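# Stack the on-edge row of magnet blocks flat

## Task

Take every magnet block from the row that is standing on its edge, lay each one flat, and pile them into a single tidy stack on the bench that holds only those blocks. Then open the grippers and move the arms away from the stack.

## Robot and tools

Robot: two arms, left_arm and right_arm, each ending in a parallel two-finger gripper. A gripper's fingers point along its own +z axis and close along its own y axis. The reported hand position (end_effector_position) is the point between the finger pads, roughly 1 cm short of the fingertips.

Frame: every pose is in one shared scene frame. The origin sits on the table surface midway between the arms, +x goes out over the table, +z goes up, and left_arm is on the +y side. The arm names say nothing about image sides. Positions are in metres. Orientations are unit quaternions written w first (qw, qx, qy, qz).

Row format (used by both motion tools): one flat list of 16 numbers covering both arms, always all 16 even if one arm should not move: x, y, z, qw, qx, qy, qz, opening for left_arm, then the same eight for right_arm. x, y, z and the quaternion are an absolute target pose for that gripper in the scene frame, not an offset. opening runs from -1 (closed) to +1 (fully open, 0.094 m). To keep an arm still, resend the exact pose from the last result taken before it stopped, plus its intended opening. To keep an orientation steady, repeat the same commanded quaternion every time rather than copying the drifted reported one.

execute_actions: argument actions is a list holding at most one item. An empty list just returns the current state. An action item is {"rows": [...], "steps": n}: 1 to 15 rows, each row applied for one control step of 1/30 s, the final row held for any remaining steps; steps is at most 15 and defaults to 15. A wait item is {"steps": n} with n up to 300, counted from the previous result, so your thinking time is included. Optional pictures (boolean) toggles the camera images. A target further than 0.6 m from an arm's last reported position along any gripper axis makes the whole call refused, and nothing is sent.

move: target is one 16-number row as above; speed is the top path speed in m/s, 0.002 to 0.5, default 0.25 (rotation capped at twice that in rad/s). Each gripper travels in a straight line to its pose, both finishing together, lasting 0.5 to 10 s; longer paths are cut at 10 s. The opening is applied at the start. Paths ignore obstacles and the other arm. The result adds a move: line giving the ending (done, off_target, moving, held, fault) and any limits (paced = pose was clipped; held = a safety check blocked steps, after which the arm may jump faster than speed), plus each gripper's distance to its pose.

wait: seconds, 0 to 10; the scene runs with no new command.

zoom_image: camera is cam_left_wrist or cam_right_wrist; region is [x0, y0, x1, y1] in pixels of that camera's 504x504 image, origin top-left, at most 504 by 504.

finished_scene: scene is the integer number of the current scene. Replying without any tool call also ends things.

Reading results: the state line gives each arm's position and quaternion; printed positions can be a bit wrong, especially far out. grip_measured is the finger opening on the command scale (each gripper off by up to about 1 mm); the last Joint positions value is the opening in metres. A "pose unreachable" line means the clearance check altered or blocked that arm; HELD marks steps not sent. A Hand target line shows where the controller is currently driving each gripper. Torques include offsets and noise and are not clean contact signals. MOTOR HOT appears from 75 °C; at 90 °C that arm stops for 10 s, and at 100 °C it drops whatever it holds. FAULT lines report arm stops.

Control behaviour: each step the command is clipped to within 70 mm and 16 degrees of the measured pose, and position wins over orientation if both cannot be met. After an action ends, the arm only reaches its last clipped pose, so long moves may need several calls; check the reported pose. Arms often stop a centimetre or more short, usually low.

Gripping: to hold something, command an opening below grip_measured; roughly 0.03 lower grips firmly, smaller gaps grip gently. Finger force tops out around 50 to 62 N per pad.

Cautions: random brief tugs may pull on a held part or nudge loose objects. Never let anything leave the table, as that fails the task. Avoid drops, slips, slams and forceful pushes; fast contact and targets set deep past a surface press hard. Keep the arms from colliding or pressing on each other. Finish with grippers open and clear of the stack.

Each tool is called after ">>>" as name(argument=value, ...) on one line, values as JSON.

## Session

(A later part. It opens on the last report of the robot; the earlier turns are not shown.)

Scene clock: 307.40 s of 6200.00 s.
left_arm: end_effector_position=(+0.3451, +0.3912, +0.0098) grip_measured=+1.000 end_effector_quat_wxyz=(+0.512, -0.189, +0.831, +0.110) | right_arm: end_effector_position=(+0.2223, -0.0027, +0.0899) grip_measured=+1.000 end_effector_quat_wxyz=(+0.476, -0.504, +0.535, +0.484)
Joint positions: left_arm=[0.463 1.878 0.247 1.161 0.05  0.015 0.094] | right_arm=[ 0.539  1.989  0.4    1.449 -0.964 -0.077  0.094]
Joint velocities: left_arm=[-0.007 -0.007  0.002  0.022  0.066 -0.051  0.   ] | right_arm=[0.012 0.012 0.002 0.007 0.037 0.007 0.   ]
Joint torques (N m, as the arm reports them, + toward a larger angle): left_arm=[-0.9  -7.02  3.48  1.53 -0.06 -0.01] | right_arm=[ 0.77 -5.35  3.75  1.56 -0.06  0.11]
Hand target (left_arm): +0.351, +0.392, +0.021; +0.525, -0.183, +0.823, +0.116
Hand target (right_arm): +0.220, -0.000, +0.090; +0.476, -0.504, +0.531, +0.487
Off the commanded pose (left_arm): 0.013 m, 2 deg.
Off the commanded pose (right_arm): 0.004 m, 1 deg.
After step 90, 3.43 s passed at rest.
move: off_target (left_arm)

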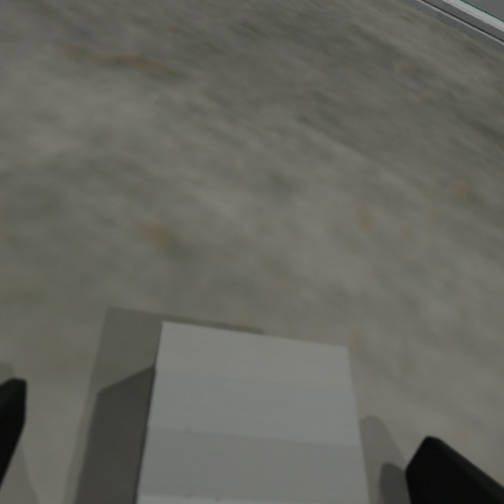

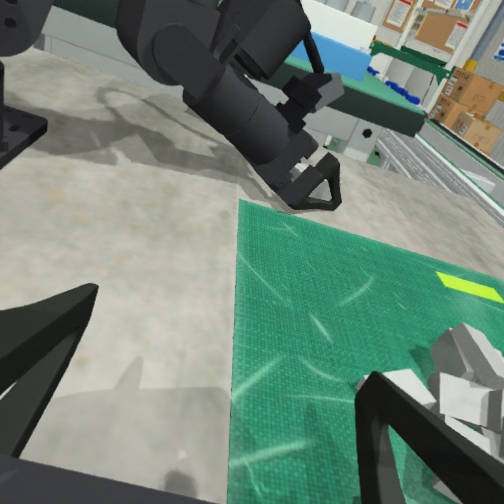

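>>> move(target=[0.349,0.392,0.042,0.5246,-0.1825,0.8234,0.1163,1,0.22,0.0,0.09,0.476,-0.504,0.531,0.487,1], speed=0.08)

>>> move(target=[0.349,0.390,0.017,0.5246,-0.1825,0.8234,0.1163,1,0.22,0.0,0.09,0.476,-0.504,0.531,0.487,1], speed=0.04)

Scene clock: 312.50 s of 6200.00 s.
left_arm: end_effector_position=(+0.3419, +0.3895, +0.0284) grip_measured=+1.000 end_effector_quat_wxyz=(+0.507, -0.189, +0.834, +0.109) | right_arm: end_effector_position=(+0.2223, -0.0027, +0.0899) grip_measured=+1.000 end_effector_quat_wxyz=(+0.476, -0.504, +0.535, +0.484)
Joint positions: left_arm=[0.463 1.708 0.247 0.98  0.05  0.015 0.094] | right_arm=[ 0.539  1.989  0.4    1.449 -0.964 -0.077  0.094]
Joint velocities: left_arm=[ 0.012 -0.007  0.007  0.022 -0.051  0.022  0.   ] | right_arm=[-0.002 -0.002  0.002 -0.007 -0.11  -0.007  0.   ]
Joint torques (N m, as the arm reports them, + toward a larger angle): left_arm=[-0.56 -6.27  4.94  1.59 -0.04  0.02] | right_arm=[ 0.81 -5.3   3.67  1.56 -0.04  0.09]
Hand target (left_arm): +0.349, +0.392, +0.043; +0.525, -0.183, +0.823, +0.116
Hand target (right_arm): +0.220, -0.000, +0.090; +0.476, -0.504, +0.531, +0.487
Off the commanded pose (left_arm): 0.016 m, 3 deg.
Off the commanded pose (right_arm): 0.004 m, 1 deg.
After step 90, 1.07 s passed at rest.
move: off_target (left_arm)

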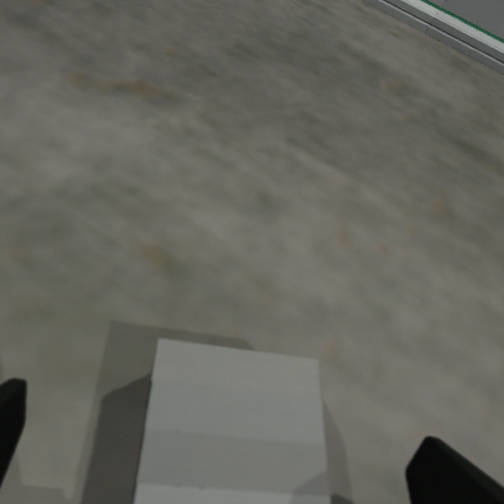

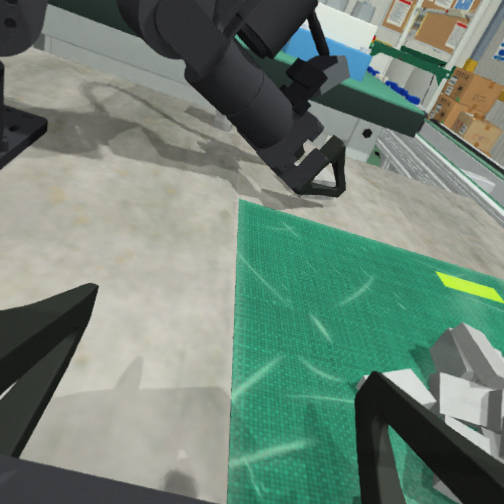

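Scene clock: 313.60 s of 6200.00 s.
left_arm: end_effector_position=(+0.3459, +0.3919, +0.0124) grip_measured=+1.000 end_effector_quat_wxyz=(+0.515, -0.188, +0.828, +0.112) | right_arm: end_effector_position=(+0.2223, -0.0027, +0.0899) grip_measured=+1.000 end_effector_quat_wxyz=(+0.476, -0.504, +0.535, +0.484)
Joint positions: left_arm=[0.463 1.873 0.247 1.166 0.049 0.015 0.094] | right_arm=[ 0.539  1.989  0.4    1.449 -0.964 -0.077  0.094]
Joint velocities: left_arm=[-0.007 -0.007 -0.012  0.037  0.007 -0.007  0.   ] | right_arm=[ 0.017  0.007 -0.007 -0.051 -0.007 -0.051  0.   ]
Joint torques (N m, as the arm reports them, + toward a larger angle): left_arm=[-1.3  -4.23  2.58  1.87 -0.07 -0.02] | right_arm=[ 0.9  -5.2   3.78  1.54 -0.05  0.12]
Hand target (left_arm): +0.349, +0.390, +0.016; +0.524, -0.183, +0.824, +0.116
Hand target (right_arm): +0.220, -0.000, +0.090; +0.476, -0.504, +0.531, +0.487
Off the commanded pose (left_arm): 0.006 m, 1 deg.
Off the commanded pose (right_arm): 0.004 m, 1 deg.
move: done

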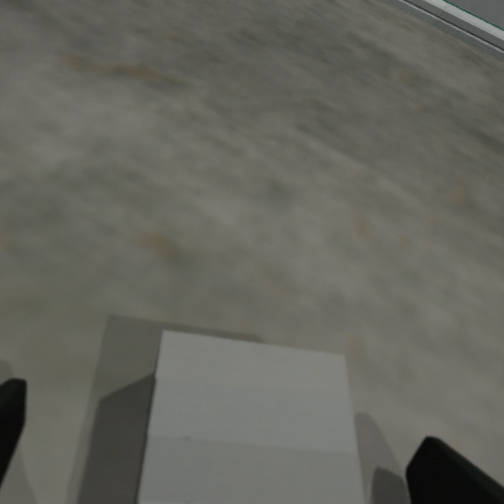

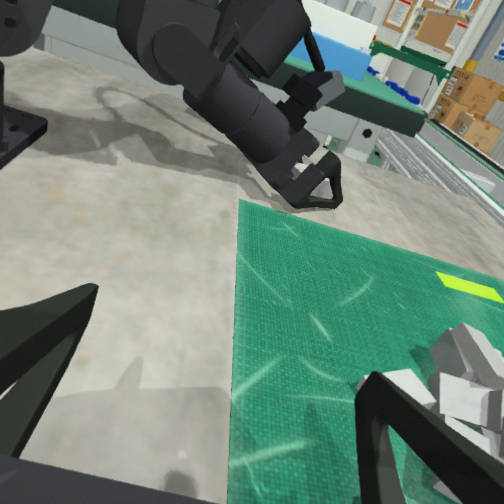

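>>> move(target=[0.358,0.394,0.019,0.5246,-0.1825,0.8234,0.1163,1,0.22,0.0,0.09,0.476,-0.504,0.531,0.487,1], speed=0.03)

Scene clock: 320.43 s of 6200.00 s.
left_arm: end_effector_position=(+0.3493, +0.3923, +0.0127) grip_measured=+1.000 end_effector_quat_wxyz=(+0.515, -0.187, +0.829, +0.112) | right_arm: end_effector_position=(+0.2223, -0.0027, +0.0899) grip_measured=+1.000 end_effector_quat_wxyz=(+0.476, -0.504, +0.535, +0.484)
Joint positions: left_arm=[0.458 1.873 0.261 1.151 0.046 0.015 0.094] | right_arm=[ 0.539  1.989  0.4    1.449 -0.964 -0.077  0.094]
Joint velocities: left_arm=[ 0.007 -0.042 -0.012  0.022 -0.007  0.037  0.   ] | right_arm=[-0.012 -0.012  0.017 -0.066  0.007  0.051  0.   ]
Joint torques (N m, as the arm reports them, + toward a larger angle): left_arm=[-1.15 -4.68  4.79  1.63 -0.08 -0.03] | right_arm=[ 0.81 -5.24  3.69  1.57 -0.04  0.08]
Hand target (left_arm): +0.358, +0.394, +0.019; +0.525, -0.183, +0.823, +0.116
Hand target (right_arm): +0.220, -0.000, +0.090; +0.476, -0.504, +0.531, +0.487
Off the commanded pose (left_arm): 0.011 m, 1 deg.
Off the commanded pose (right_arm): 0.004 m, 1 deg.
After step 90, 3.03 s passed at rest.
move: off_target (left_arm)

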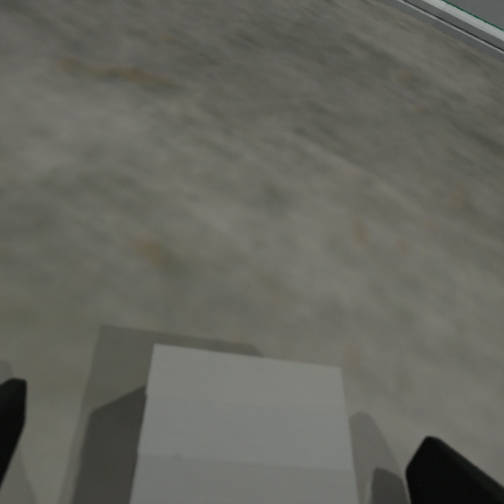

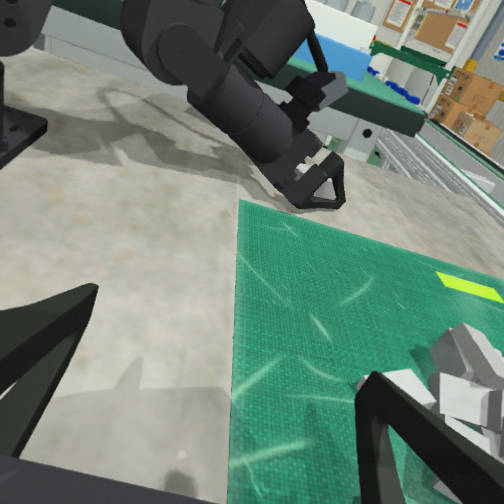

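>>> execute_actions(actions=[{"rows":[[0.358,0.394,0.019,0.5246,-0.1825,0.8234,0.1163,0.9,0.22,0.0,0.09,0.476,-0.504,0.531,0.487,1],[0.358,0.394,0.019,0.5246,-0.1825,0.8234,0.1163,0.8,0.22,0.0,0.09,0.476,-0.504,0.531,0.487,1],[0.358,0.394,0.019,0.5246,-0.1825,0.8234,0.1163,0.7,0.22,0.0,0.09,0.476,-0.504,0.531,0.487,1],[0.358,0.394,0.019,0.5246,-0.1825,0.8234,0.1163,0.6,0.22,0.0,0.09,0.476,-0.504,0.531,0.487,1],[0.358,0.394,0.019,0.5246,-0.1825,0.8234,0.1163,0.5,0.22,0.0,0.09,0.476,-0.504,0.531,0.487,1],[0.358,0.394,0.019,0.5246,-0.1825,0.8234,0.1163,0.42,0.22,0.0,0.09,0.476,-0.504,0.531,0.487,1],[0.358,0.394,0.019,0.5246,-0.1825,0.8234,0.1163,0.35,0.22,0.0,0.09,0.476,-0.504,0.531,0.487,1],[0.358,0.394,0.019,0.5246,-0.1825,0.8234,0.1163,0.29,0.22,0.0,0.09,0.476,-0.504,0.531,0.487,1],[0.358,0.394,0.019,0.5246,-0.1825,0.8234,0.1163,0.24,0.22,0.0,0.09,0.476,-0.504,0.531,0.487,1],[0.358,0.394,0.019,0.5246,-0.1825,0.8234,0.1163,0.2,0.22,0.0,0.09,0.476,-0.504,0.531,0.487,1],[0.358,0.394,0.019,0.5246,-0.1825,0.8234,0.1163,0.16,0.22,0.0,0.09,0.476,-0.504,0.531,0.487,1],[0.358,0.394,0.019,0.5246,-0.1825,0.8234,0.1163,0.13,0.22,0.0,0.09,0.476,-0.504,0.531,0.487,1],[0.358,0.394,0.019,0.5246,-0.1825,0.8234,0.1163,0.10,0.22,0.0,0.09,0.476,-0.504,0.531,0.487,1],[0.358,0.394,0.019,0.5246,-0.1825,0.8234,0.1163,0.08,0.22,0.0,0.09,0.476,-0.504,0.531,0.487,1],[0.358,0.394,0.019,0.5246,-0.1825,0.8234,0.1163,0.06,0.22,0.0,0.09,0.476,-0.504,0.531,0.487,1]],"steps":15}], pictures=false)

>>> execute_actions(actions=[{"rows":[[0.358,0.394,0.019,0.5246,-0.1825,0.8234,0.1163,0.045,0.22,0.0,0.09,0.476,-0.504,0.531,0.487,1],[0.358,0.394,0.019,0.5246,-0.1825,0.8234,0.1163,0.03,0.22,0.0,0.09,0.476,-0.504,0.531,0.487,1],[0.358,0.394,0.019,0.5246,-0.1825,0.8234,0.1163,0.015,0.22,0.0,0.09,0.476,-0.504,0.531,0.487,1],[0.358,0.394,0.019,0.5246,-0.1825,0.8234,0.1163,0.0,0.22,0.0,0.09,0.476,-0.504,0.531,0.487,1],[0.358,0.394,0.019,0.5246,-0.1825,0.8234,0.1163,-0.015,0.22,0.0,0.09,0.476,-0.504,0.531,0.487,1],[0.358,0.394,0.019,0.5246,-0.1825,0.8234,0.1163,-0.03,0.22,0.0,0.09,0.476,-0.504,0.531,0.487,1],[0.358,0.394,0.019,0.5246,-0.1825,0.8234,0.1163,-0.045,0.22,0.0,0.09,0.476,-0.504,0.531,0.487,1],[0.358,0.394,0.019,0.5246,-0.1825,0.8234,0.1163,-0.06,0.22,0.0,0.09,0.476,-0.504,0.531,0.487,1],[0.358,0.394,0.019,0.5246,-0.1825,0.8234,0.1163,-0.075,0.22,0.0,0.09,0.476,-0.504,0.531,0.487,1],[0.358,0.394,0.019,0.5246,-0.1825,0.8234,0.1163,-0.09,0.22,0.0,0.09,0.476,-0.504,0.531,0.487,1]],"steps":15}])

Scene clock: 339.70 s of 6200.00 s.
left_arm: end_effector_position=(+0.3493, +0.3924, +0.0126) grip_measured=+0.071 end_effector_quat_wxyz=(+0.515, -0.187, +0.829, +0.112) | right_arm: end_effector_position=(+0.2223, -0.0027, +0.0899) grip_measured=+1.000 end_effector_quat_wxyz=(+0.476, -0.504, +0.535, +0.484)
Joint positions: left_arm=[0.458 1.873 0.261 1.15  0.046 0.015 0.05 ] | right_arm=[ 0.539  1.989  0.4    1.449 -0.964 -0.077  0.094]
Joint velocities: left_arm=[-0.007 -0.017  0.002 -0.007  0.037  0.007 -0.018] | right_arm=[-0.002  0.002  0.002  0.051 -0.007 -0.022  0.   ]
Joint torques (N m, as the arm reports them, + toward a larger angle): left_arm=[-1.16 -4.71  4.75  1.62 -0.1  -0.02] | right_arm=[ 0.85 -5.28  3.73  1.55 -0.04  0.11]
Hand target (left_arm): +0.358, +0.394, +0.019; +0.525, -0.183, +0.823, +0.116
Hand target (right_arm): +0.220, -0.000, +0.090; +0.476, -0.504, +0.531, +0.487
Off the commanded pose (left_arm): 0.011 m, 2 deg.
Off the commanded pose (right_arm): 0.004 m, 1 deg.
Steps of this call (steps 1 to 90: nothing new was sent; then 15.77 s passed at rest; steps 91 to 105: all 15 steps of this action). Readings (end_effector_position):
91: left_arm (+0.3493, +0.3924, +0.0126) | right_arm (+0.2223, -0.0027, +0.0899)
92: left_arm (+0.3493, +0.3924, +0.0126) | right_arm (+0.2223, -0.0027, +0.0899)
94: left_arm (+0.3493, +0.3924, +0.0126) | right_arm (+0.2223, -0.0027, +0.0899)
98: left_arm (+0.3493, +0.3924, +0.0126) | right_arm (+0.2223, -0.0027, +0.0899)
105: the state above

Scene clock: 340.20 s of 6200.00 s.
left_arm: end_effector_position=(+0.3492, +0.3923, +0.0125) grip_measured=-0.083 end_effector_quat_wxyz=(+0.514, -0.187, +0.829, +0.112) | right_arm: end_effector_position=(+0.2223, -0.0027, +0.0899) grip_measured=+1.000 end_effector_quat_wxyz=(+0.476, -0.504, +0.535, +0.484)
Joint positions: left_arm=[0.458 1.873 0.261 1.15  0.046 0.015 0.043] | right_arm=[ 0.539  1.989  0.4    1.449 -0.964 -0.077  0.094]
Joint velocities: left_arm=[-0.012 -0.007 -0.017 -0.037  0.051 -0.125  0.   ] | right_arm=[ 0.002  0.027  0.002 -0.007  0.007  0.022  0.   ]
Joint torques (N m, as the arm reports them, + toward a larger angle): left_arm=[-1.15 -4.74  4.79  1.59 -0.09 -0.03] | right_arm=[ 0.86 -5.27  3.67  1.56 -0.03  0.12]
Hand target (left_arm): +0.358, +0.394, +0.019; +0.525, -0.183, +0.823, +0.116
Hand target (right_arm): +0.220, -0.000, +0.090; +0.476, -0.504, +0.531, +0.487
Off the commanded pose (left_arm): 0.011 m, 2 deg.
Off the commanded pose (right_arm): 0.004 m, 1 deg.
Steps of this call (steps 1 to 15: all 15 steps of this action). Readings (end_effector_position):
1: left_arm (+0.3493, +0.3924, +0.0126) | right_arm (+0.2223, -0.0027, +0.0899)
2: left_arm (+0.3493, +0.3924, +0.0126) | right_arm (+0.2223, -0.0027, +0.0899)
4: left_arm (+0.3493, +0.3924, +0.0126) | right_arm (+0.2223, -0.0027, +0.0899)
8: left_arm (+0.3493, +0.3924, +0.0126) | right_arm (+0.2223, -0.0027, +0.0899)
15: the state above

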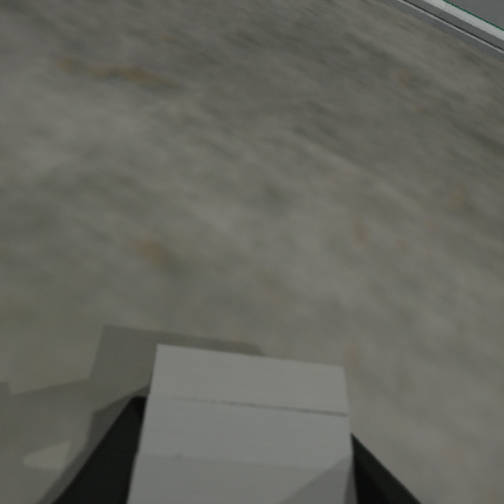

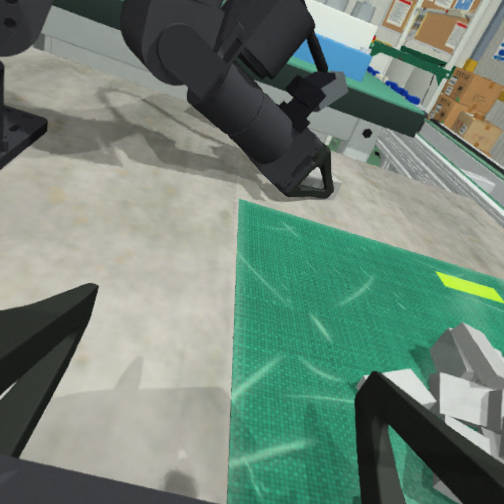

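>>> execute_actions(actions=[{"rows":[[0.358,0.394,0.019,0.5246,-0.1825,0.8234,0.1163,-0.10,0.22,0.0,0.09,0.476,-0.504,0.531,0.487,1],[0.358,0.394,0.019,0.5246,-0.1825,0.8234,0.1163,-0.11,0.22,0.0,0.09,0.476,-0.504,0.531,0.487,1],[0.358,0.394,0.019,0.5246,-0.1825,0.8234,0.1163,-0.12,0.22,0.0,0.09,0.476,-0.504,0.531,0.487,1],[0.358,0.394,0.019,0.5246,-0.1825,0.8234,0.1163,-0.13,0.22,0.0,0.09,0.476,-0.504,0.531,0.487,1]],"steps":12}])

Scene clock: 345.33 s of 6200.00 s.
left_arm: end_effector_position=(+0.3492, +0.3923, +0.0125) grip_measured=-0.100 end_effector_quat_wxyz=(+0.514, -0.187, +0.829, +0.112) | right_arm: end_effector_position=(+0.2223, -0.0027, +0.0899) grip_measured=+1.000 end_effector_quat_wxyz=(+0.476, -0.504, +0.535, +0.484)
Joint positions: left_arm=[0.458 1.873 0.261 1.15  0.046 0.015 0.042] | right_arm=[ 0.539  1.989  0.4    1.449 -0.964 -0.077  0.094]
Joint velocities: left_arm=[ 0.027  0.007  0.007 -0.051 -0.081  0.037  0.   ] | right_arm=[-0.007  0.002  0.007 -0.022 -0.007  0.037  0.   ]
Joint torques (N m, as the arm reports them, + toward a larger angle): left_arm=[-1.18 -4.71  4.76  1.59 -0.08 -0.02] | right_arm=[ 0.89 -5.31  3.74  1.57 -0.04  0.12]
Hand target (left_arm): +0.358, +0.394, +0.019; +0.525, -0.183, +0.823, +0.116
Hand target (right_arm): +0.220, -0.000, +0.090; +0.476, -0.504, +0.531, +0.487
Off the commanded pose (left_arm): 0.011 m, 2 deg.
Off the commanded pose (right_arm): 0.004 m, 1 deg.
Steps of this call (steps 1 to 90: nothing new was sent; then 1.73 s passed at rest; steps 91 to 102: all 12 steps of this action). Readings (end_effector_position):
91: left_arm (+0.3492, +0.3923, +0.0125) | right_arm (+0.2223, -0.0027, +0.0899)
92: left_arm (+0.3492, +0.3923, +0.0125) | right_arm (+0.2223, -0.0027, +0.0899)
94: left_arm (+0.3492, +0.3923, +0.0125) | right_arm (+0.2223, -0.0027, +0.0899)
98: left_arm (+0.3492, +0.3923, +0.0125) | right_arm (+0.2223, -0.0027, +0.0899)
102: the state above

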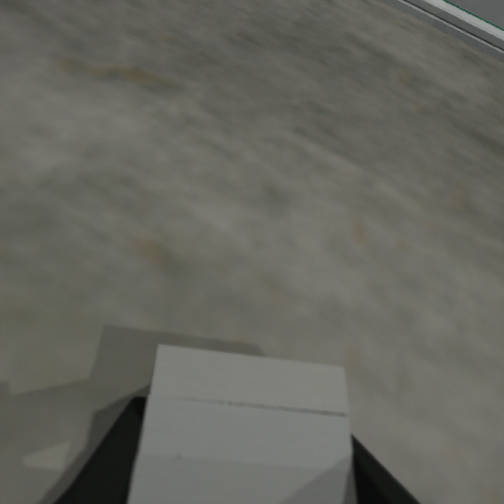

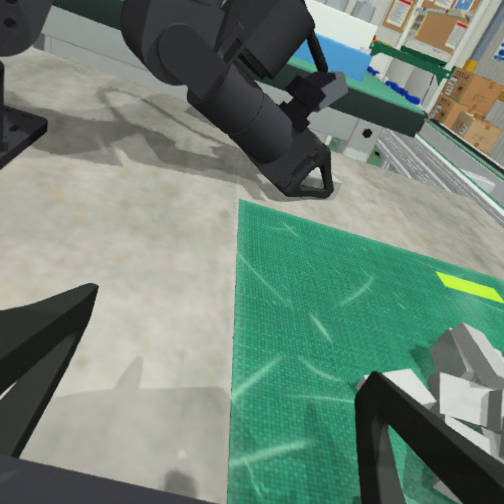

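>>> move(target=[0.352,0.393,0.045,0.5246,-0.1825,0.8234,0.1163,-0.13,0.22,0.0,0.09,0.476,-0.504,0.531,0.487,1], speed=0.04)

Scene clock: 354.23 s of 6200.00 s.
left_arm: end_effector_position=(+0.3411, +0.3880, +0.0216) grip_measured=-0.100 end_effector_quat_wxyz=(+0.491, -0.191, +0.843, +0.105) | right_arm: end_effector_position=(+0.2223, -0.0027, +0.0899) grip_measured=+1.000 end_effector_quat_wxyz=(+0.476, -0.504, +0.535, +0.484)
Joint positions: left_arm=[0.458 1.705 0.261 0.925 0.046 0.015 0.042] | right_arm=[ 0.539  1.989  0.4    1.449 -0.964 -0.077  0.094]
Joint velocities: left_arm=[-0.007 -0.012  0.012 -0.022  0.022 -0.037 -0.001] | right_arm=[-0.007 -0.012 -0.012  0.022 -0.007 -0.007  0.   ]
Joint torques (N m, as the arm reports them, + toward a larger angle): left_arm=[-0.33 -7.09  5.    1.86 -0.02  0.02] | right_arm=[ 0.91 -5.27  3.72  1.56 -0.05  0.1 ]
Hand target (left_arm): +0.352, +0.393, +0.045; +0.525, -0.183, +0.823, +0.116
Hand target (right_arm): +0.220, -0.000, +0.090; +0.476, -0.504, +0.531, +0.487
Off the commanded pose (left_arm): 0.026 m, 5 deg.
Off the commanded pose (right_arm): 0.004 m, 1 deg.
After step 90, 4.83 s passed at rest.
move: off_target (left_arm)

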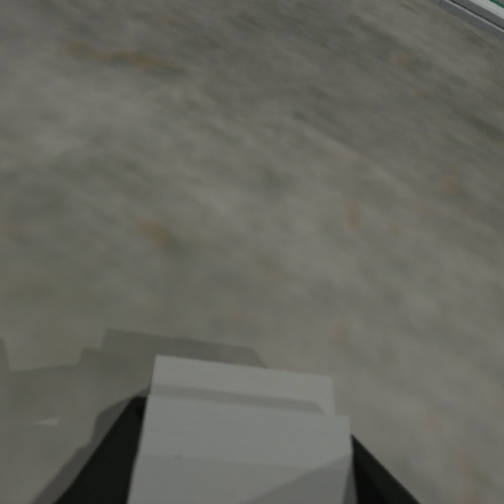

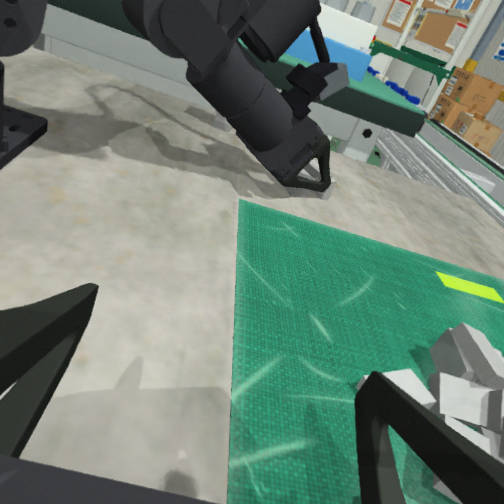

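>>> move(target=[0.352,0.392,0.017,0.5246,-0.1825,0.8234,0.1163,-0.13,0.22,0.0,0.09,0.476,-0.504,0.531,0.487,1], speed=0.03)

Scene clock: 379.10 s of 6200.00 s.
left_arm: end_effector_position=(+0.3495, +0.3925, +0.0125) grip_measured=-0.100 end_effector_quat_wxyz=(+0.515, -0.187, +0.829, +0.112) | right_arm: end_effector_position=(+0.2223, -0.0027, +0.0899) grip_measured=+1.000 end_effector_quat_wxyz=(+0.476, -0.504, +0.535, +0.484)
Joint positions: left_arm=[0.458 1.878 0.261 1.156 0.046 0.015 0.042] | right_arm=[ 0.539  1.989  0.4    1.449 -0.964 -0.077  0.094]
Joint velocities: left_arm=[ 0.002  0.017 -0.017 -0.037 -0.007  0.037  0.   ] | right_arm=[-0.017 -0.007  0.012  0.007 -0.037 -0.022  0.   ]
Joint torques (N m, as the arm reports them, + toward a larger angle): left_arm=[-0.74 -4.15  2.7   1.86 -0.04  0.02] | right_arm=[ 0.85 -5.31  3.69  1.54 -0.05  0.11]
Hand target (left_arm): +0.352, +0.392, +0.016; +0.524, -0.183, +0.824, +0.116
Hand target (right_arm): +0.220, -0.000, +0.090; +0.476, -0.504, +0.531, +0.487
Off the commanded pose (left_arm): 0.005 m, 1 deg.
Off the commanded pose (right_arm): 0.004 m, 1 deg.
After step 90, 20.27 s passed at rest.
move: done

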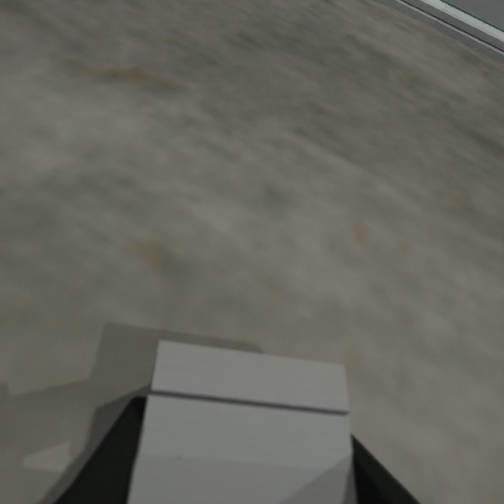

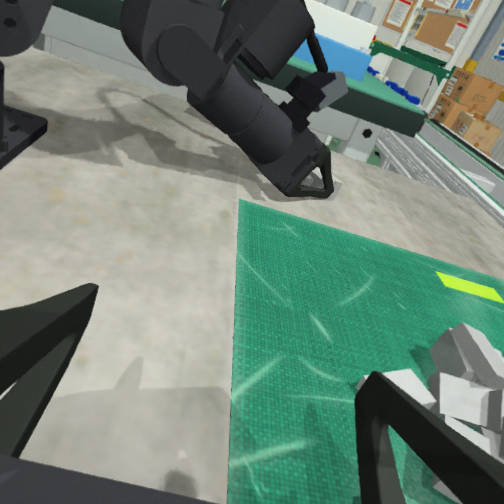

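>>> execute_actions(actions=[{"rows":[[0.352,0.392,0.017,0.5246,-0.1825,0.8234,0.1163,-0.08,0.22,0.0,0.09,0.476,-0.504,0.531,0.487,1],[0.352,0.392,0.017,0.5246,-0.1825,0.8234,0.1163,-0.05,0.22,0.0,0.09,0.476,-0.504,0.531,0.487,1],[0.352,0.392,0.017,0.5246,-0.1825,0.8234,0.1163,0.0,0.22,0.0,0.09,0.476,-0.504,0.531,0.487,1],[0.352,0.392,0.017,0.5246,-0.1825,0.8234,0.1163,0.1,0.22,0.0,0.09,0.476,-0.504,0.531,0.487,1],[0.352,0.392,0.017,0.5246,-0.1825,0.8234,0.1163,0.2,0.22,0.0,0.09,0.476,-0.504,0.531,0.487,1]],"steps":12}], pictures=false)

>>> move(target=[0.366,0.397,0.019,0.5246,-0.1825,0.8234,0.1163,0.2,0.22,0.0,0.09,0.476,-0.504,0.531,0.487,1], speed=0.03)

Scene clock: 387.90 s of 6200.00 s.
left_arm: end_effector_position=(+0.3495, +0.3925, +0.0126) grip_measured=+0.198 end_effector_quat_wxyz=(+0.516, -0.187, +0.829, +0.112) | right_arm: end_effector_position=(+0.2223, -0.0027, +0.0899) grip_measured=+1.000 end_effector_quat_wxyz=(+0.476, -0.504, +0.535, +0.484)
Joint positions: left_arm=[0.458 1.878 0.261 1.158 0.046 0.015 0.056] | right_arm=[ 0.539  1.989  0.4    1.449 -0.964 -0.077  0.094]
Joint velocities: left_arm=[ 0.002 -0.007  0.007  0.037 -0.037 -0.081 -0.   ] | right_arm=[ 0.002  0.002 -0.007 -0.051 -0.022 -0.125  0.   ]
Joint torques (N m, as the arm reports them, + toward a larger angle): left_arm=[-0.69 -4.7   2.69  1.8  -0.05  0.02] | right_arm=[ 0.89 -5.35  3.74  1.58 -0.04  0.12]
Hand target (left_arm): +0.352, +0.392, +0.017; +0.525, -0.183, +0.823, +0.116
Hand target (right_arm): +0.220, -0.000, +0.090; +0.476, -0.504, +0.531, +0.487
Off the commanded pose (left_arm): 0.005 m, 1 deg.
Off the commanded pose (right_arm): 0.004 m, 1 deg.
Steps of this call (steps 1 to 90: nothing new was sent; then 5.40 s passed at rest; steps 91 to 102: all 12 steps of this action). Readings (end_effector_position):
91: left_arm (+0.3495, +0.3925, +0.0126) | right_arm (+0.2223, -0.0027, +0.0899)
92: left_arm (+0.3495, +0.3925, +0.0126) | right_arm (+0.2223, -0.0027, +0.0899)
94: left_arm (+0.3495, +0.3925, +0.0126) | right_arm (+0.2223, -0.0027, +0.0899)
98: left_arm (+0.3495, +0.3925, +0.0126) | right_arm (+0.2223, -0.0027, +0.0899)
102: the state above

Scene clock: 389.00 s of 6200.00 s.
left_arm: end_effector_position=(+0.3575, +0.3974, +0.0162) grip_measured=+0.198 end_effector_quat_wxyz=(+0.519, -0.187, +0.826, +0.115) | right_arm: end_effector_position=(+0.2223, -0.0027, +0.0899) grip_measured=+1.000 end_effector_quat_wxyz=(+0.476, -0.504, +0.535, +0.484)
Joint positions: left_arm=[0.458 1.878 0.295 1.132 0.043 0.015 0.056] | right_arm=[ 0.539  1.989  0.4    1.449 -0.964 -0.077  0.094]
Joint velocities: left_arm=[-0.002 -0.012 -0.007 -0.081 -0.022 -0.051 -0.   ] | right_arm=[-0.007  0.012 -0.002 -0.095  0.007  0.007  0.   ]
Joint torques (N m, as the arm reports them, + toward a larger angle): left_arm=[-1.56 -4.21  4.97  1.61 -0.09 -0.03] | right_arm=[ 0.82 -5.25  3.68  1.59 -0.04  0.11]
Hand target (left_arm): +0.366, +0.397, +0.019; +0.525, -0.183, +0.823, +0.116
Hand target (right_arm): +0.220, -0.000, +0.090; +0.476, -0.504, +0.531, +0.487
Off the commanded pose (left_arm): 0.009 m, 1 deg.
Off the commanded pose (right_arm): 0.004 m, 1 deg.
move: done

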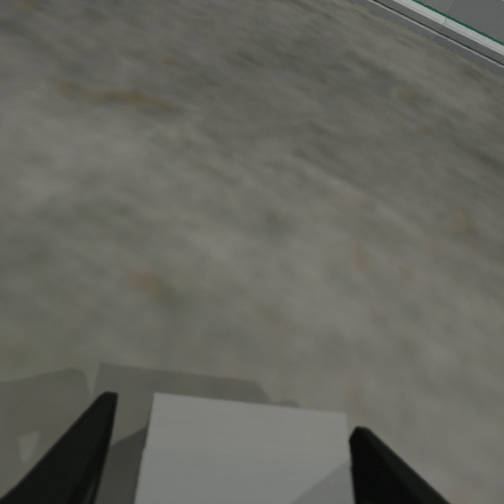

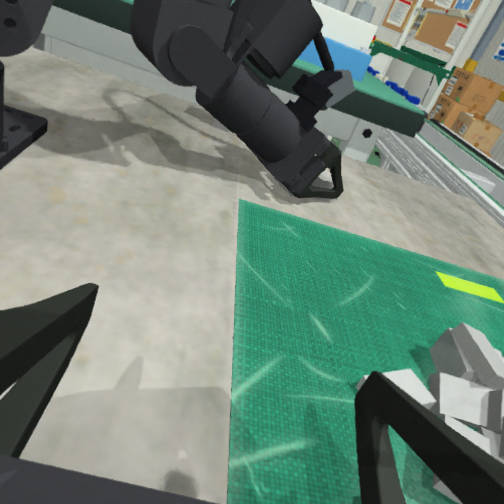

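>>> move(target=[0.356,0.394,0.019,0.5246,-0.1825,0.8234,0.1163,0.2,0.22,0.0,0.09,0.476,-0.504,0.531,0.487,1], speed=0.02)

Scene clock: 407.77 s of 6200.00 s.
left_arm: end_effector_position=(+0.3572, +0.3973, +0.0156) grip_measured=+0.198 end_effector_quat_wxyz=(+0.518, -0.188, +0.827, +0.114) | right_arm: end_effector_position=(+0.2223, -0.0027, +0.0899) grip_measured=+1.000 end_effector_quat_wxyz=(+0.476, -0.504, +0.535, +0.484)
Joint positions: left_arm=[0.458 1.878 0.295 1.13  0.042 0.015 0.056] | right_arm=[ 0.539  1.989  0.4    1.449 -0.964 -0.077  0.094]
Joint velocities: left_arm=[-0.007  0.002  0.002  0.007  0.022  0.007 -0.   ] | right_arm=[ 0.002  0.002  0.002 -0.051 -0.022 -0.037  0.   ]
Joint torques (N m, as the arm reports them, + toward a larger angle): left_arm=[-0.72 -5.52  1.6   1.83 -0.02 -0.01] | right_arm=[ 0.85 -5.4   3.68  1.55 -0.04  0.09]
Hand target (left_arm): +0.356, +0.394, +0.019; +0.524, -0.183, +0.824, +0.116
Hand target (right_arm): +0.220, -0.000, +0.090; +0.476, -0.504, +0.531, +0.487
Off the commanded pose (left_arm): 0.005 m, 1 deg.
Off the commanded pose (right_arm): 0.004 m, 1 deg.
After step 90, 15.07 s passed at rest.
move: done

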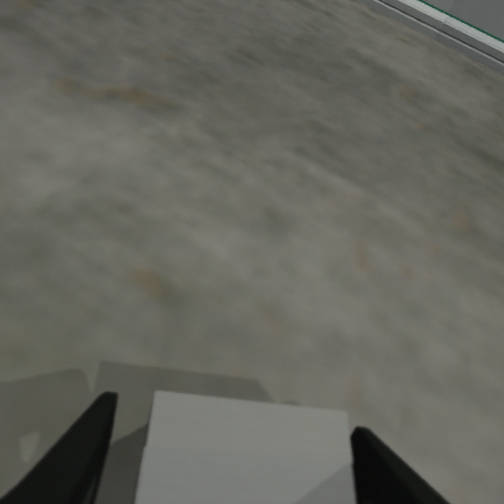

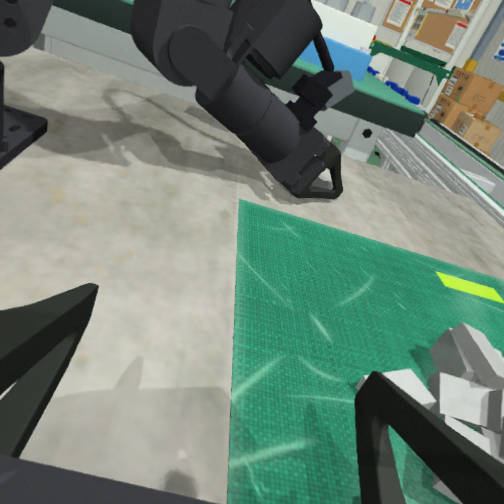

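>>> move(target=[0.353,0.393,0.018,0.5246,-0.1825,0.8234,0.1163,0.2,0.22,0.0,0.09,0.476,-0.504,0.531,0.487,1], speed=0.02)

Scene clock: 411.40 s of 6200.00 s.
left_arm: end_effector_position=(+0.3516, +0.3944, +0.0120) grip_measured=+0.198 end_effector_quat_wxyz=(+0.513, -0.188, +0.830, +0.113) | right_arm: end_effector_position=(+0.2223, -0.0027, +0.0899) grip_measured=+1.000 end_effector_quat_wxyz=(+0.476, -0.504, +0.535, +0.484)
Joint positions: left_arm=[0.458 1.878 0.275 1.139 0.042 0.015 0.056] | right_arm=[ 0.539  1.989  0.4    1.449 -0.964 -0.077  0.094]
Joint velocities: left_arm=[-0.002 -0.017 -0.007  0.007 -0.022 -0.007 -0.001] | right_arm=[ 0.007  0.007  0.017 -0.007  0.007 -0.022  0.   ]
Joint torques (N m, as the arm reports them, + toward a larger angle): left_arm=[-0.56 -5.15  2.16  1.85  0.02  0.01] | right_arm=[ 0.91 -5.26  3.77  1.57 -0.05  0.1 ]
Hand target (left_arm): +0.353, +0.393, +0.018; +0.524, -0.183, +0.824, +0.116
Hand target (right_arm): +0.220, -0.000, +0.090; +0.476, -0.504, +0.531, +0.487
Off the commanded pose (left_arm): 0.006 m, 2 deg.
Off the commanded pose (right_arm): 0.004 m, 1 deg.
move: done

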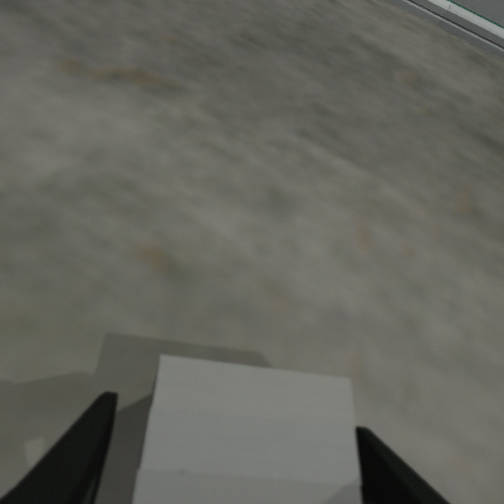

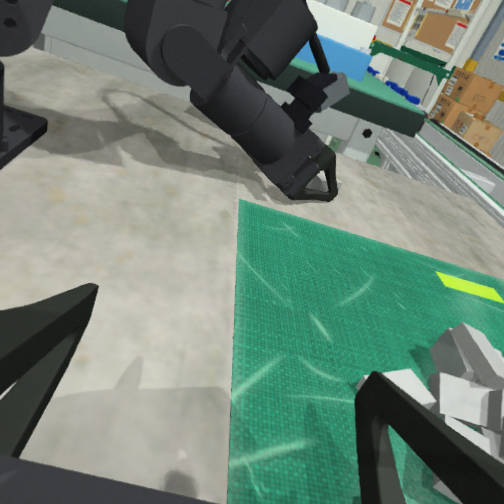

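>>> execute_actions(actions=[{"rows":[[0.353,0.393,0.018,0.5246,-0.1825,0.8234,0.1163,0.15,0.22,0.0,0.09,0.476,-0.504,0.531,0.487,1],[0.353,0.393,0.018,0.5246,-0.1825,0.8234,0.1163,0.1,0.22,0.0,0.09,0.476,-0.504,0.531,0.487,1],[0.353,0.393,0.018,0.5246,-0.1825,0.8234,0.1163,0.06,0.22,0.0,0.09,0.476,-0.504,0.531,0.487,1],[0.353,0.393,0.018,0.5246,-0.1825,0.8234,0.1163,0.02,0.22,0.0,0.09,0.476,-0.504,0.531,0.487,1],[0.353,0.393,0.018,0.5246,-0.1825,0.8234,0.1163,-0.01,0.22,0.0,0.09,0.476,-0.504,0.531,0.487,1],[0.353,0.393,0.018,0.5246,-0.1825,0.8234,0.1163,-0.035,0.22,0.0,0.09,0.476,-0.504,0.531,0.487,1],[0.353,0.393,0.018,0.5246,-0.1825,0.8234,0.1163,-0.055,0.22,0.0,0.09,0.476,-0.504,0.531,0.487,1],[0.353,0.393,0.018,0.5246,-0.1825,0.8234,0.1163,-0.07,0.22,0.0,0.09,0.476,-0.504,0.531,0.487,1],[0.353,0.393,0.018,0.5246,-0.1825,0.8234,0.1163,-0.085,0.22,0.0,0.09,0.476,-0.504,0.531,0.487,1],[0.353,0.393,0.018,0.5246,-0.1825,0.8234,0.1163,-0.095,0.22,0.0,0.09,0.476,-0.504,0.531,0.487,1],[0.353,0.393,0.018,0.5246,-0.1825,0.8234,0.1163,-0.105,0.22,0.0,0.09,0.476,-0.504,0.531,0.487,1],[0.353,0.393,0.018,0.5246,-0.1825,0.8234,0.1163,-0.115,0.22,0.0,0.09,0.476,-0.504,0.531,0.487,1],[0.353,0.393,0.018,0.5246,-0.1825,0.8234,0.1163,-0.125,0.22,0.0,0.09,0.476,-0.504,0.531,0.487,1],[0.353,0.393,0.018,0.5246,-0.1825,0.8234,0.1163,-0.135,0.22,0.0,0.09,0.476,-0.504,0.531,0.487,1],[0.353,0.393,0.018,0.5246,-0.1825,0.8234,0.1163,-0.14,0.22,0.0,0.09,0.476,-0.504,0.531,0.487,1]],"steps":15}], pictures=false)

>>> move(target=[0.352,0.393,0.045,0.5246,-0.1825,0.8234,0.1163,-0.14,0.22,0.0,0.09,0.476,-0.504,0.531,0.487,1], speed=0.04)

Scene clock: 429.73 s of 6200.00 s.
left_arm: end_effector_position=(+0.3521, +0.3943, +0.0128) grip_measured=-0.100 end_effector_quat_wxyz=(+0.515, -0.188, +0.829, +0.113) | right_arm: end_effector_position=(+0.2223, -0.0027, +0.0899) grip_measured=+1.000 end_effector_quat_wxyz=(+0.476, -0.504, +0.535, +0.484)
Joint positions: left_arm=[0.458 1.878 0.275 1.143 0.044 0.015 0.042] | right_arm=[ 0.539  1.989  0.4    1.449 -0.964 -0.077  0.094]
Joint velocities: left_arm=[-0.012  0.002  0.002 -0.007 -0.007 -0.022 -0.001] | right_arm=[ 0.007 -0.007  0.012 -0.007  0.007  0.037  0.   ]
Joint torques (N m, as the arm reports them, + toward a larger angle): left_arm=[-0.55 -5.15  2.08  1.87  0.   -0.01] | right_arm=[ 0.9  -5.3   3.77  1.55 -0.01  0.09]
Hand target (left_arm): +0.353, +0.393, +0.018; +0.525, -0.183, +0.823, +0.116
Hand target (right_arm): +0.220, -0.000, +0.090; +0.476, -0.504, +0.531, +0.487
Off the commanded pose (left_arm): 0.005 m, 1 deg.
Off the commanded pose (right_arm): 0.004 m, 1 deg.
Steps of this call (steps 1 to 90: nothing new was sent; then 14.83 s passed at rest; steps 91 to 105: all 15 steps of this action). Readings (end_effector_position):
91: left_arm (+0.3519, +0.3946, +0.0127) | right_arm (+0.2223, -0.0027, +0.0899)
92: left_arm (+0.3519, +0.3946, +0.0127) | right_arm (+0.2223, -0.0027, +0.0899)
94: left_arm (+0.3519, +0.3946, +0.0127) | right_arm (+0.2223, -0.0027, +0.0899)
98: left_arm (+0.3521, +0.3944, +0.0128) | right_arm (+0.2223, -0.0027, +0.0899)
105: the state above

Scene clock: 431.27 s of 6200.00 s.
left_arm: end_effector_position=(+0.3428, +0.3893, +0.0203) grip_measured=-0.100 end_effector_quat_wxyz=(+0.487, -0.192, +0.845, +0.105) | right_arm: end_effector_position=(+0.2223, -0.0027, +0.0899) grip_measured=+1.000 end_effector_quat_wxyz=(+0.476, -0.504, +0.535, +0.484)
Joint positions: left_arm=[0.458 1.709 0.275 0.907 0.044 0.015 0.042] | right_arm=[ 0.539  1.989  0.4    1.449 -0.964 -0.077  0.094]
Joint velocities: left_arm=[ 0.002  0.012 -0.002 -0.037  0.037  0.007 -0.001] | right_arm=[ 0.002 -0.012 -0.002 -0.037  0.037 -0.022  0.   ]
Joint torques (N m, as the arm reports them, + toward a larger angle): left_arm=[-0.44 -7.32  3.95  2.04  0.01  0.01] | right_arm=[ 0.88 -5.23  3.79  1.56 -0.03  0.09]
Hand target (left_arm): +0.352, +0.393, +0.045; +0.524, -0.183, +0.824, +0.116
Hand target (right_arm): +0.220, -0.000, +0.090; +0.476, -0.504, +0.531, +0.487
Off the commanded pose (left_arm): 0.027 m, 5 deg.
Off the commanded pose (right_arm): 0.004 m, 1 deg.
move: off_target (left_arm)

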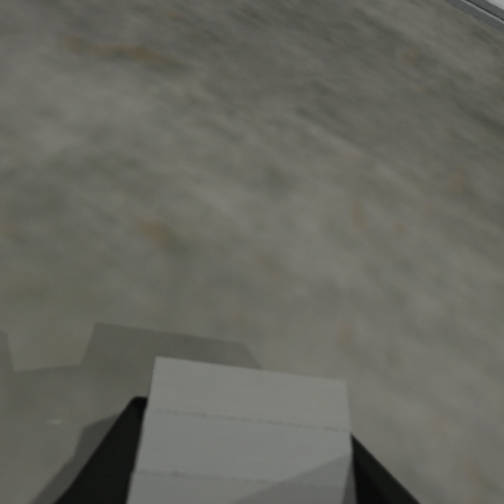

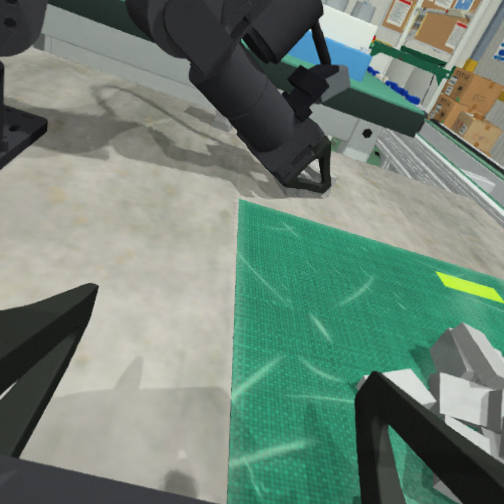

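>>> zoom_image(camera="cam_right_wrist", region=[250,120,370,220])

Region (250, 120, 370, 220) of cam_right_wrist's 504x504 image, scaled by 4.200, with more detail than that image has.

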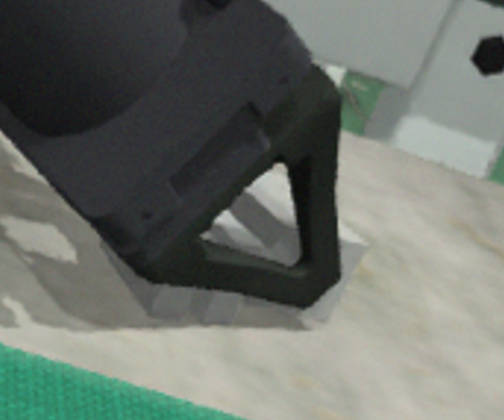

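>>> move(target=[0.352,0.393,0.062,0.5246,-0.1825,0.8234,0.1163,-0.14,0.22,0.0,0.09,0.476,-0.504,0.531,0.487,1], speed=0.03)

>>> zoom_image(camera="cam_right_wrist", region=[250,110,370,210])

Scene clock: 439.67 s of 6200.00 s.
left_arm: end_effector_position=(+0.3372, +0.3863, +0.0309) grip_measured=-0.100 end_effector_quat_wxyz=(+0.479, -0.194, +0.850, +0.103) | right_arm: end_effector_position=(+0.2223, -0.0027, +0.0899) grip_measured=+1.000 end_effector_quat_wxyz=(+0.476, -0.504, +0.535, +0.484)
Joint positions: left_arm=[0.458 1.594 0.275 0.772 0.044 0.015 0.042] | right_arm=[ 0.539  1.989  0.4    1.449 -0.964 -0.077  0.094]
Joint velocities: left_arm=[-0.017 -0.022 -0.007  0.007 -0.022 -0.037 -0.001] | right_arm=[ 0.012  0.022 -0.012  0.022 -0.125 -0.007  0.   ]
Joint torques (N m, as the arm reports them, + toward a larger angle): left_arm=[-0.34 -6.86  6.11  2.04  0.02 -0.01] | right_arm=[ 0.79 -5.29  3.76  1.57 -0.05  0.12]
Hand target (left_arm): +0.351, +0.393, +0.062; +0.524, -0.183, +0.824, +0.116
Hand target (right_arm): +0.220, -0.000, +0.090; +0.476, -0.504, +0.531, +0.487
Off the commanded pose (left_arm): 0.035 m, 6 deg.
Off the commanded pose (right_arm): 0.004 m, 1 deg.
After step 90, 3.63 s passed at rest.
move: off_target (left_arm)

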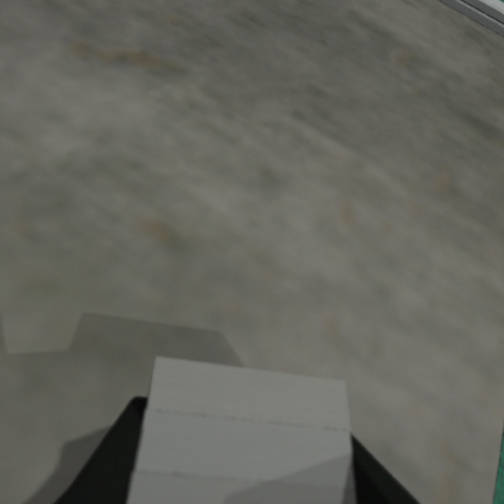

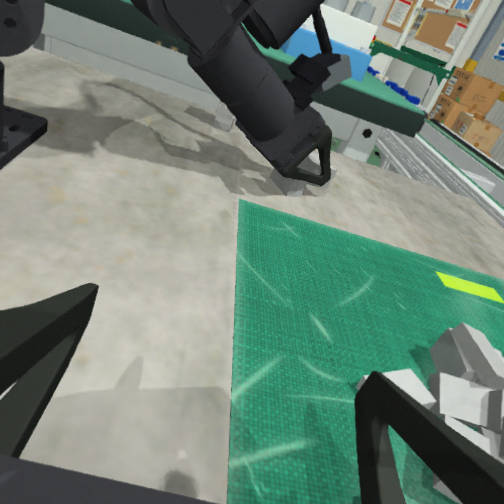

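Region (250, 110, 370, 210) of cam_right_wrist's 504x504 image, scaled by 4.200, with more detail than that image has.

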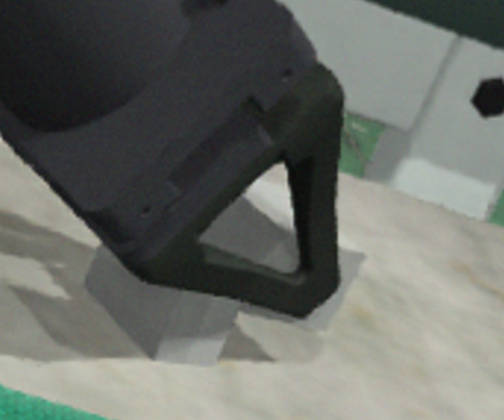

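>>> move(target=[0.364,0.399,0.09,0.5246,-0.1825,0.8234,0.1163,-0.14,0.22,0.0,0.09,0.476,-0.504,0.531,0.487,1], speed=0.04)

>>> zoom_image(camera="cam_right_wrist", region=[250,90,390,210])

Scene clock: 447.40 s of 6200.00 s.
left_arm: end_effector_position=(+0.3436, +0.3898, +0.0511) grip_measured=-0.100 end_effector_quat_wxyz=(+0.471, -0.195, +0.854, +0.101) | right_arm: end_effector_position=(+0.2223, -0.0027, +0.0899) grip_measured=+1.000 end_effector_quat_wxyz=(+0.476, -0.504, +0.535, +0.484)
Joint positions: left_arm=[0.458 1.487 0.348 0.573 0.044 0.015 0.042] | right_arm=[ 0.539  1.989  0.4    1.449 -0.964 -0.077  0.094]
Joint velocities: left_arm=[-0.022  0.002 -0.002 -0.095  0.037 -0.037 -0.   ] | right_arm=[-0.002  0.012 -0.007  0.066 -0.022 -0.022  0.   ]
Joint torques (N m, as the arm reports them, + toward a larger angle): left_arm=[-0.39 -6.69  8.55  2.05  0.01  0.02] | right_arm=[ 0.84 -5.25  3.68  1.57 -0.03  0.12]
Hand target (left_arm): +0.362, +0.398, +0.091; +0.525, -0.183, +0.823, +0.115
Hand target (right_arm): +0.220, -0.000, +0.090; +0.476, -0.504, +0.531, +0.487
Off the commanded pose (left_arm): 0.045 m, 7 deg.
Off the commanded pose (right_arm): 0.004 m, 1 deg.
After step 90, 2.77 s passed at rest.
move: off_target (left_arm)

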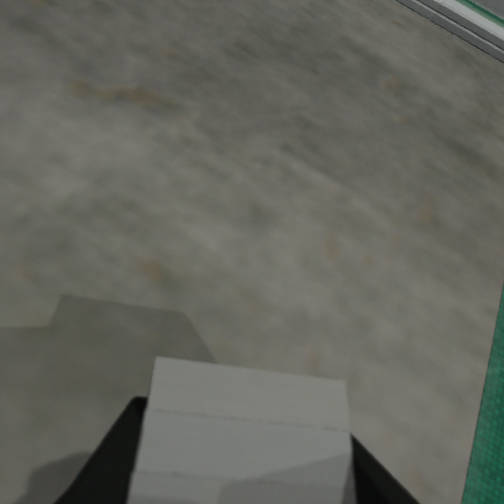

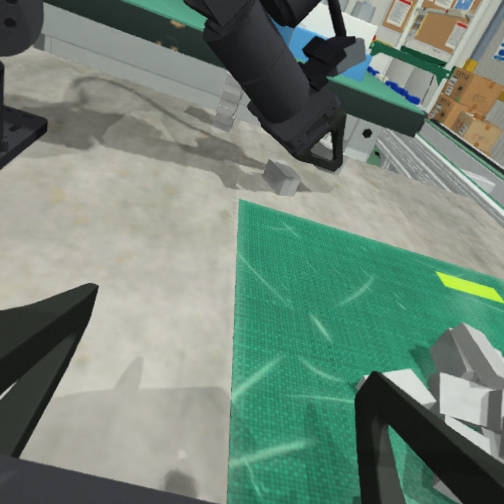

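Region (250, 90, 390, 210) of cam_right_wrist's 504x504 image, scaled by 3.600, with more detail than that image has; it fills the top 432 rows of this view, and the rest is white.

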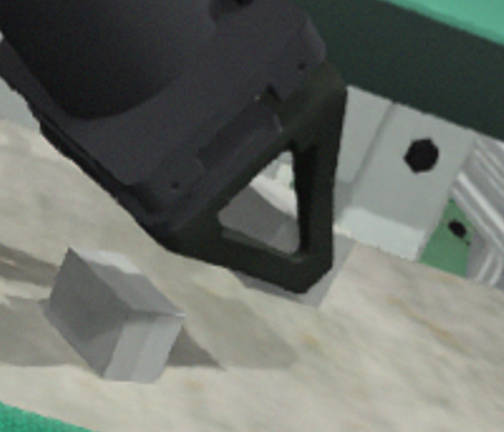

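>>> move(target=[0.30,0.365,0.125,0,-0.2164,0.9763,0,-0.14,0.22,0.0,0.09,0.476,-0.504,0.531,0.487,1], speed=0.12)

Scene clock: 494.03 s of 6200.00 s.
left_arm: end_effector_position=(+0.2905, +0.3620, +0.1151) grip_measured=-0.100 end_effector_quat_wxyz=(-0.018, -0.220, +0.975, -0.002) | right_arm: end_effector_position=(+0.2223, -0.0027, +0.0899) grip_measured=+1.000 end_effector_quat_wxyz=(+0.476, -0.504, +0.535, +0.484)
Joint positions: left_arm=[ 0.432  1.73   1.427 -1.303 -0.003  0.017  0.042] | right_arm=[ 0.539  1.989  0.4    1.449 -0.964 -0.077  0.094]
Joint velocities: left_arm=[ 0.002 -0.002  0.007 -0.022 -0.037 -0.007 -0.   ] | right_arm=[-0.007  0.002 -0.002 -0.051 -0.007 -0.037  0.   ]
Joint torques (N m, as the arm reports them, + toward a larger angle): left_arm=[-1.08 -7.12  9.29  0.1  -0.09 -0.03] | right_arm=[ 0.83 -5.31  3.77  1.57 -0.03  0.09]
Hand target (left_arm): +0.298, +0.364, +0.127; -0.001, -0.214, +0.977, +0.007
Hand target (right_arm): +0.220, -0.000, +0.090; +0.476, -0.504, +0.531, +0.487
Off the commanded pose (left_arm): 0.014 m, 2 deg.
Off the commanded pose (right_arm): 0.004 m, 1 deg.
After step 90, 38.93 s passed at rest.
move: off_target (left_arm)

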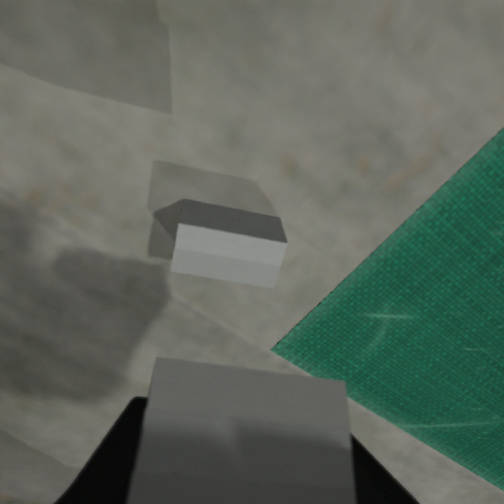

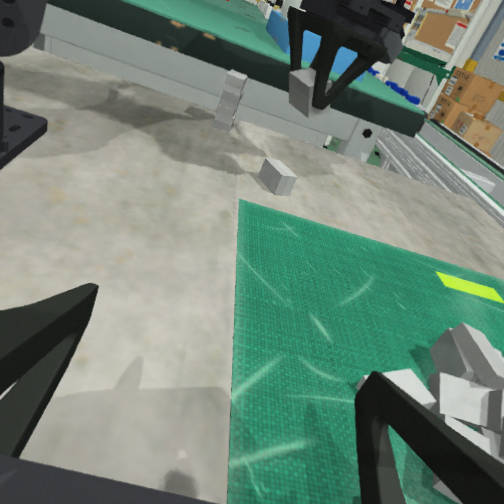

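>>> move(target=[0.20,0.392,0.10,-0.0956,-0.8841,0.4076,-0.2074,-0.14,0.22,0.0,0.09,0.476,-0.504,0.531,0.487,1], speed=0.15)

Scene clock: 523.53 s of 6200.00 s.
left_arm: end_effector_position=(+0.1967, +0.3911, +0.0896) grip_measured=-0.100 end_effector_quat_wxyz=(+0.118, +0.881, -0.416, +0.193) | right_arm: end_effector_position=(+0.2223, -0.0027, +0.0899) grip_measured=+1.000 end_effector_quat_wxyz=(+0.476, -0.504, +0.535, +0.484)
Joint positions: left_arm=[ 1.01   1.645  1.149 -1.289  0.407 -1.177  0.042] | right_arm=[ 0.539  1.989  0.4    1.449 -0.964 -0.077  0.094]
Joint velocities: left_arm=[-0.007 -0.002  0.002  0.007  0.037 -0.051 -0.001] | right_arm=[ 0.022 -0.007  0.012  0.037 -0.037 -0.037  0.   ]
Joint torques (N m, as the arm reports them, + toward a larger angle): left_arm=[ 0.89 -8.22  5.51 -0.14  0.46 -0.1 ] | right_arm=[ 0.78 -5.26  3.74  1.54 -0.03  0.1 ]
Hand target (left_arm): +0.199, +0.391, +0.100; +0.103, +0.883, -0.407, +0.209
Hand target (right_arm): +0.220, -0.000, +0.090; +0.476, -0.504, +0.531, +0.487
Off the commanded pose (left_arm): 0.011 m, 3 deg.
Off the commanded pose (right_arm): 0.004 m, 1 deg.
After step 90, 19.87 s passed at rest.
move: off_target (left_arm)

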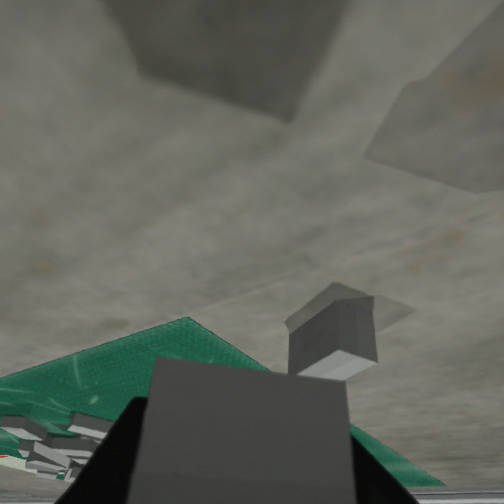

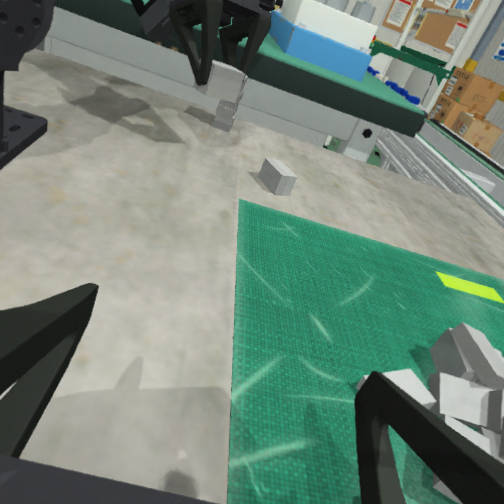

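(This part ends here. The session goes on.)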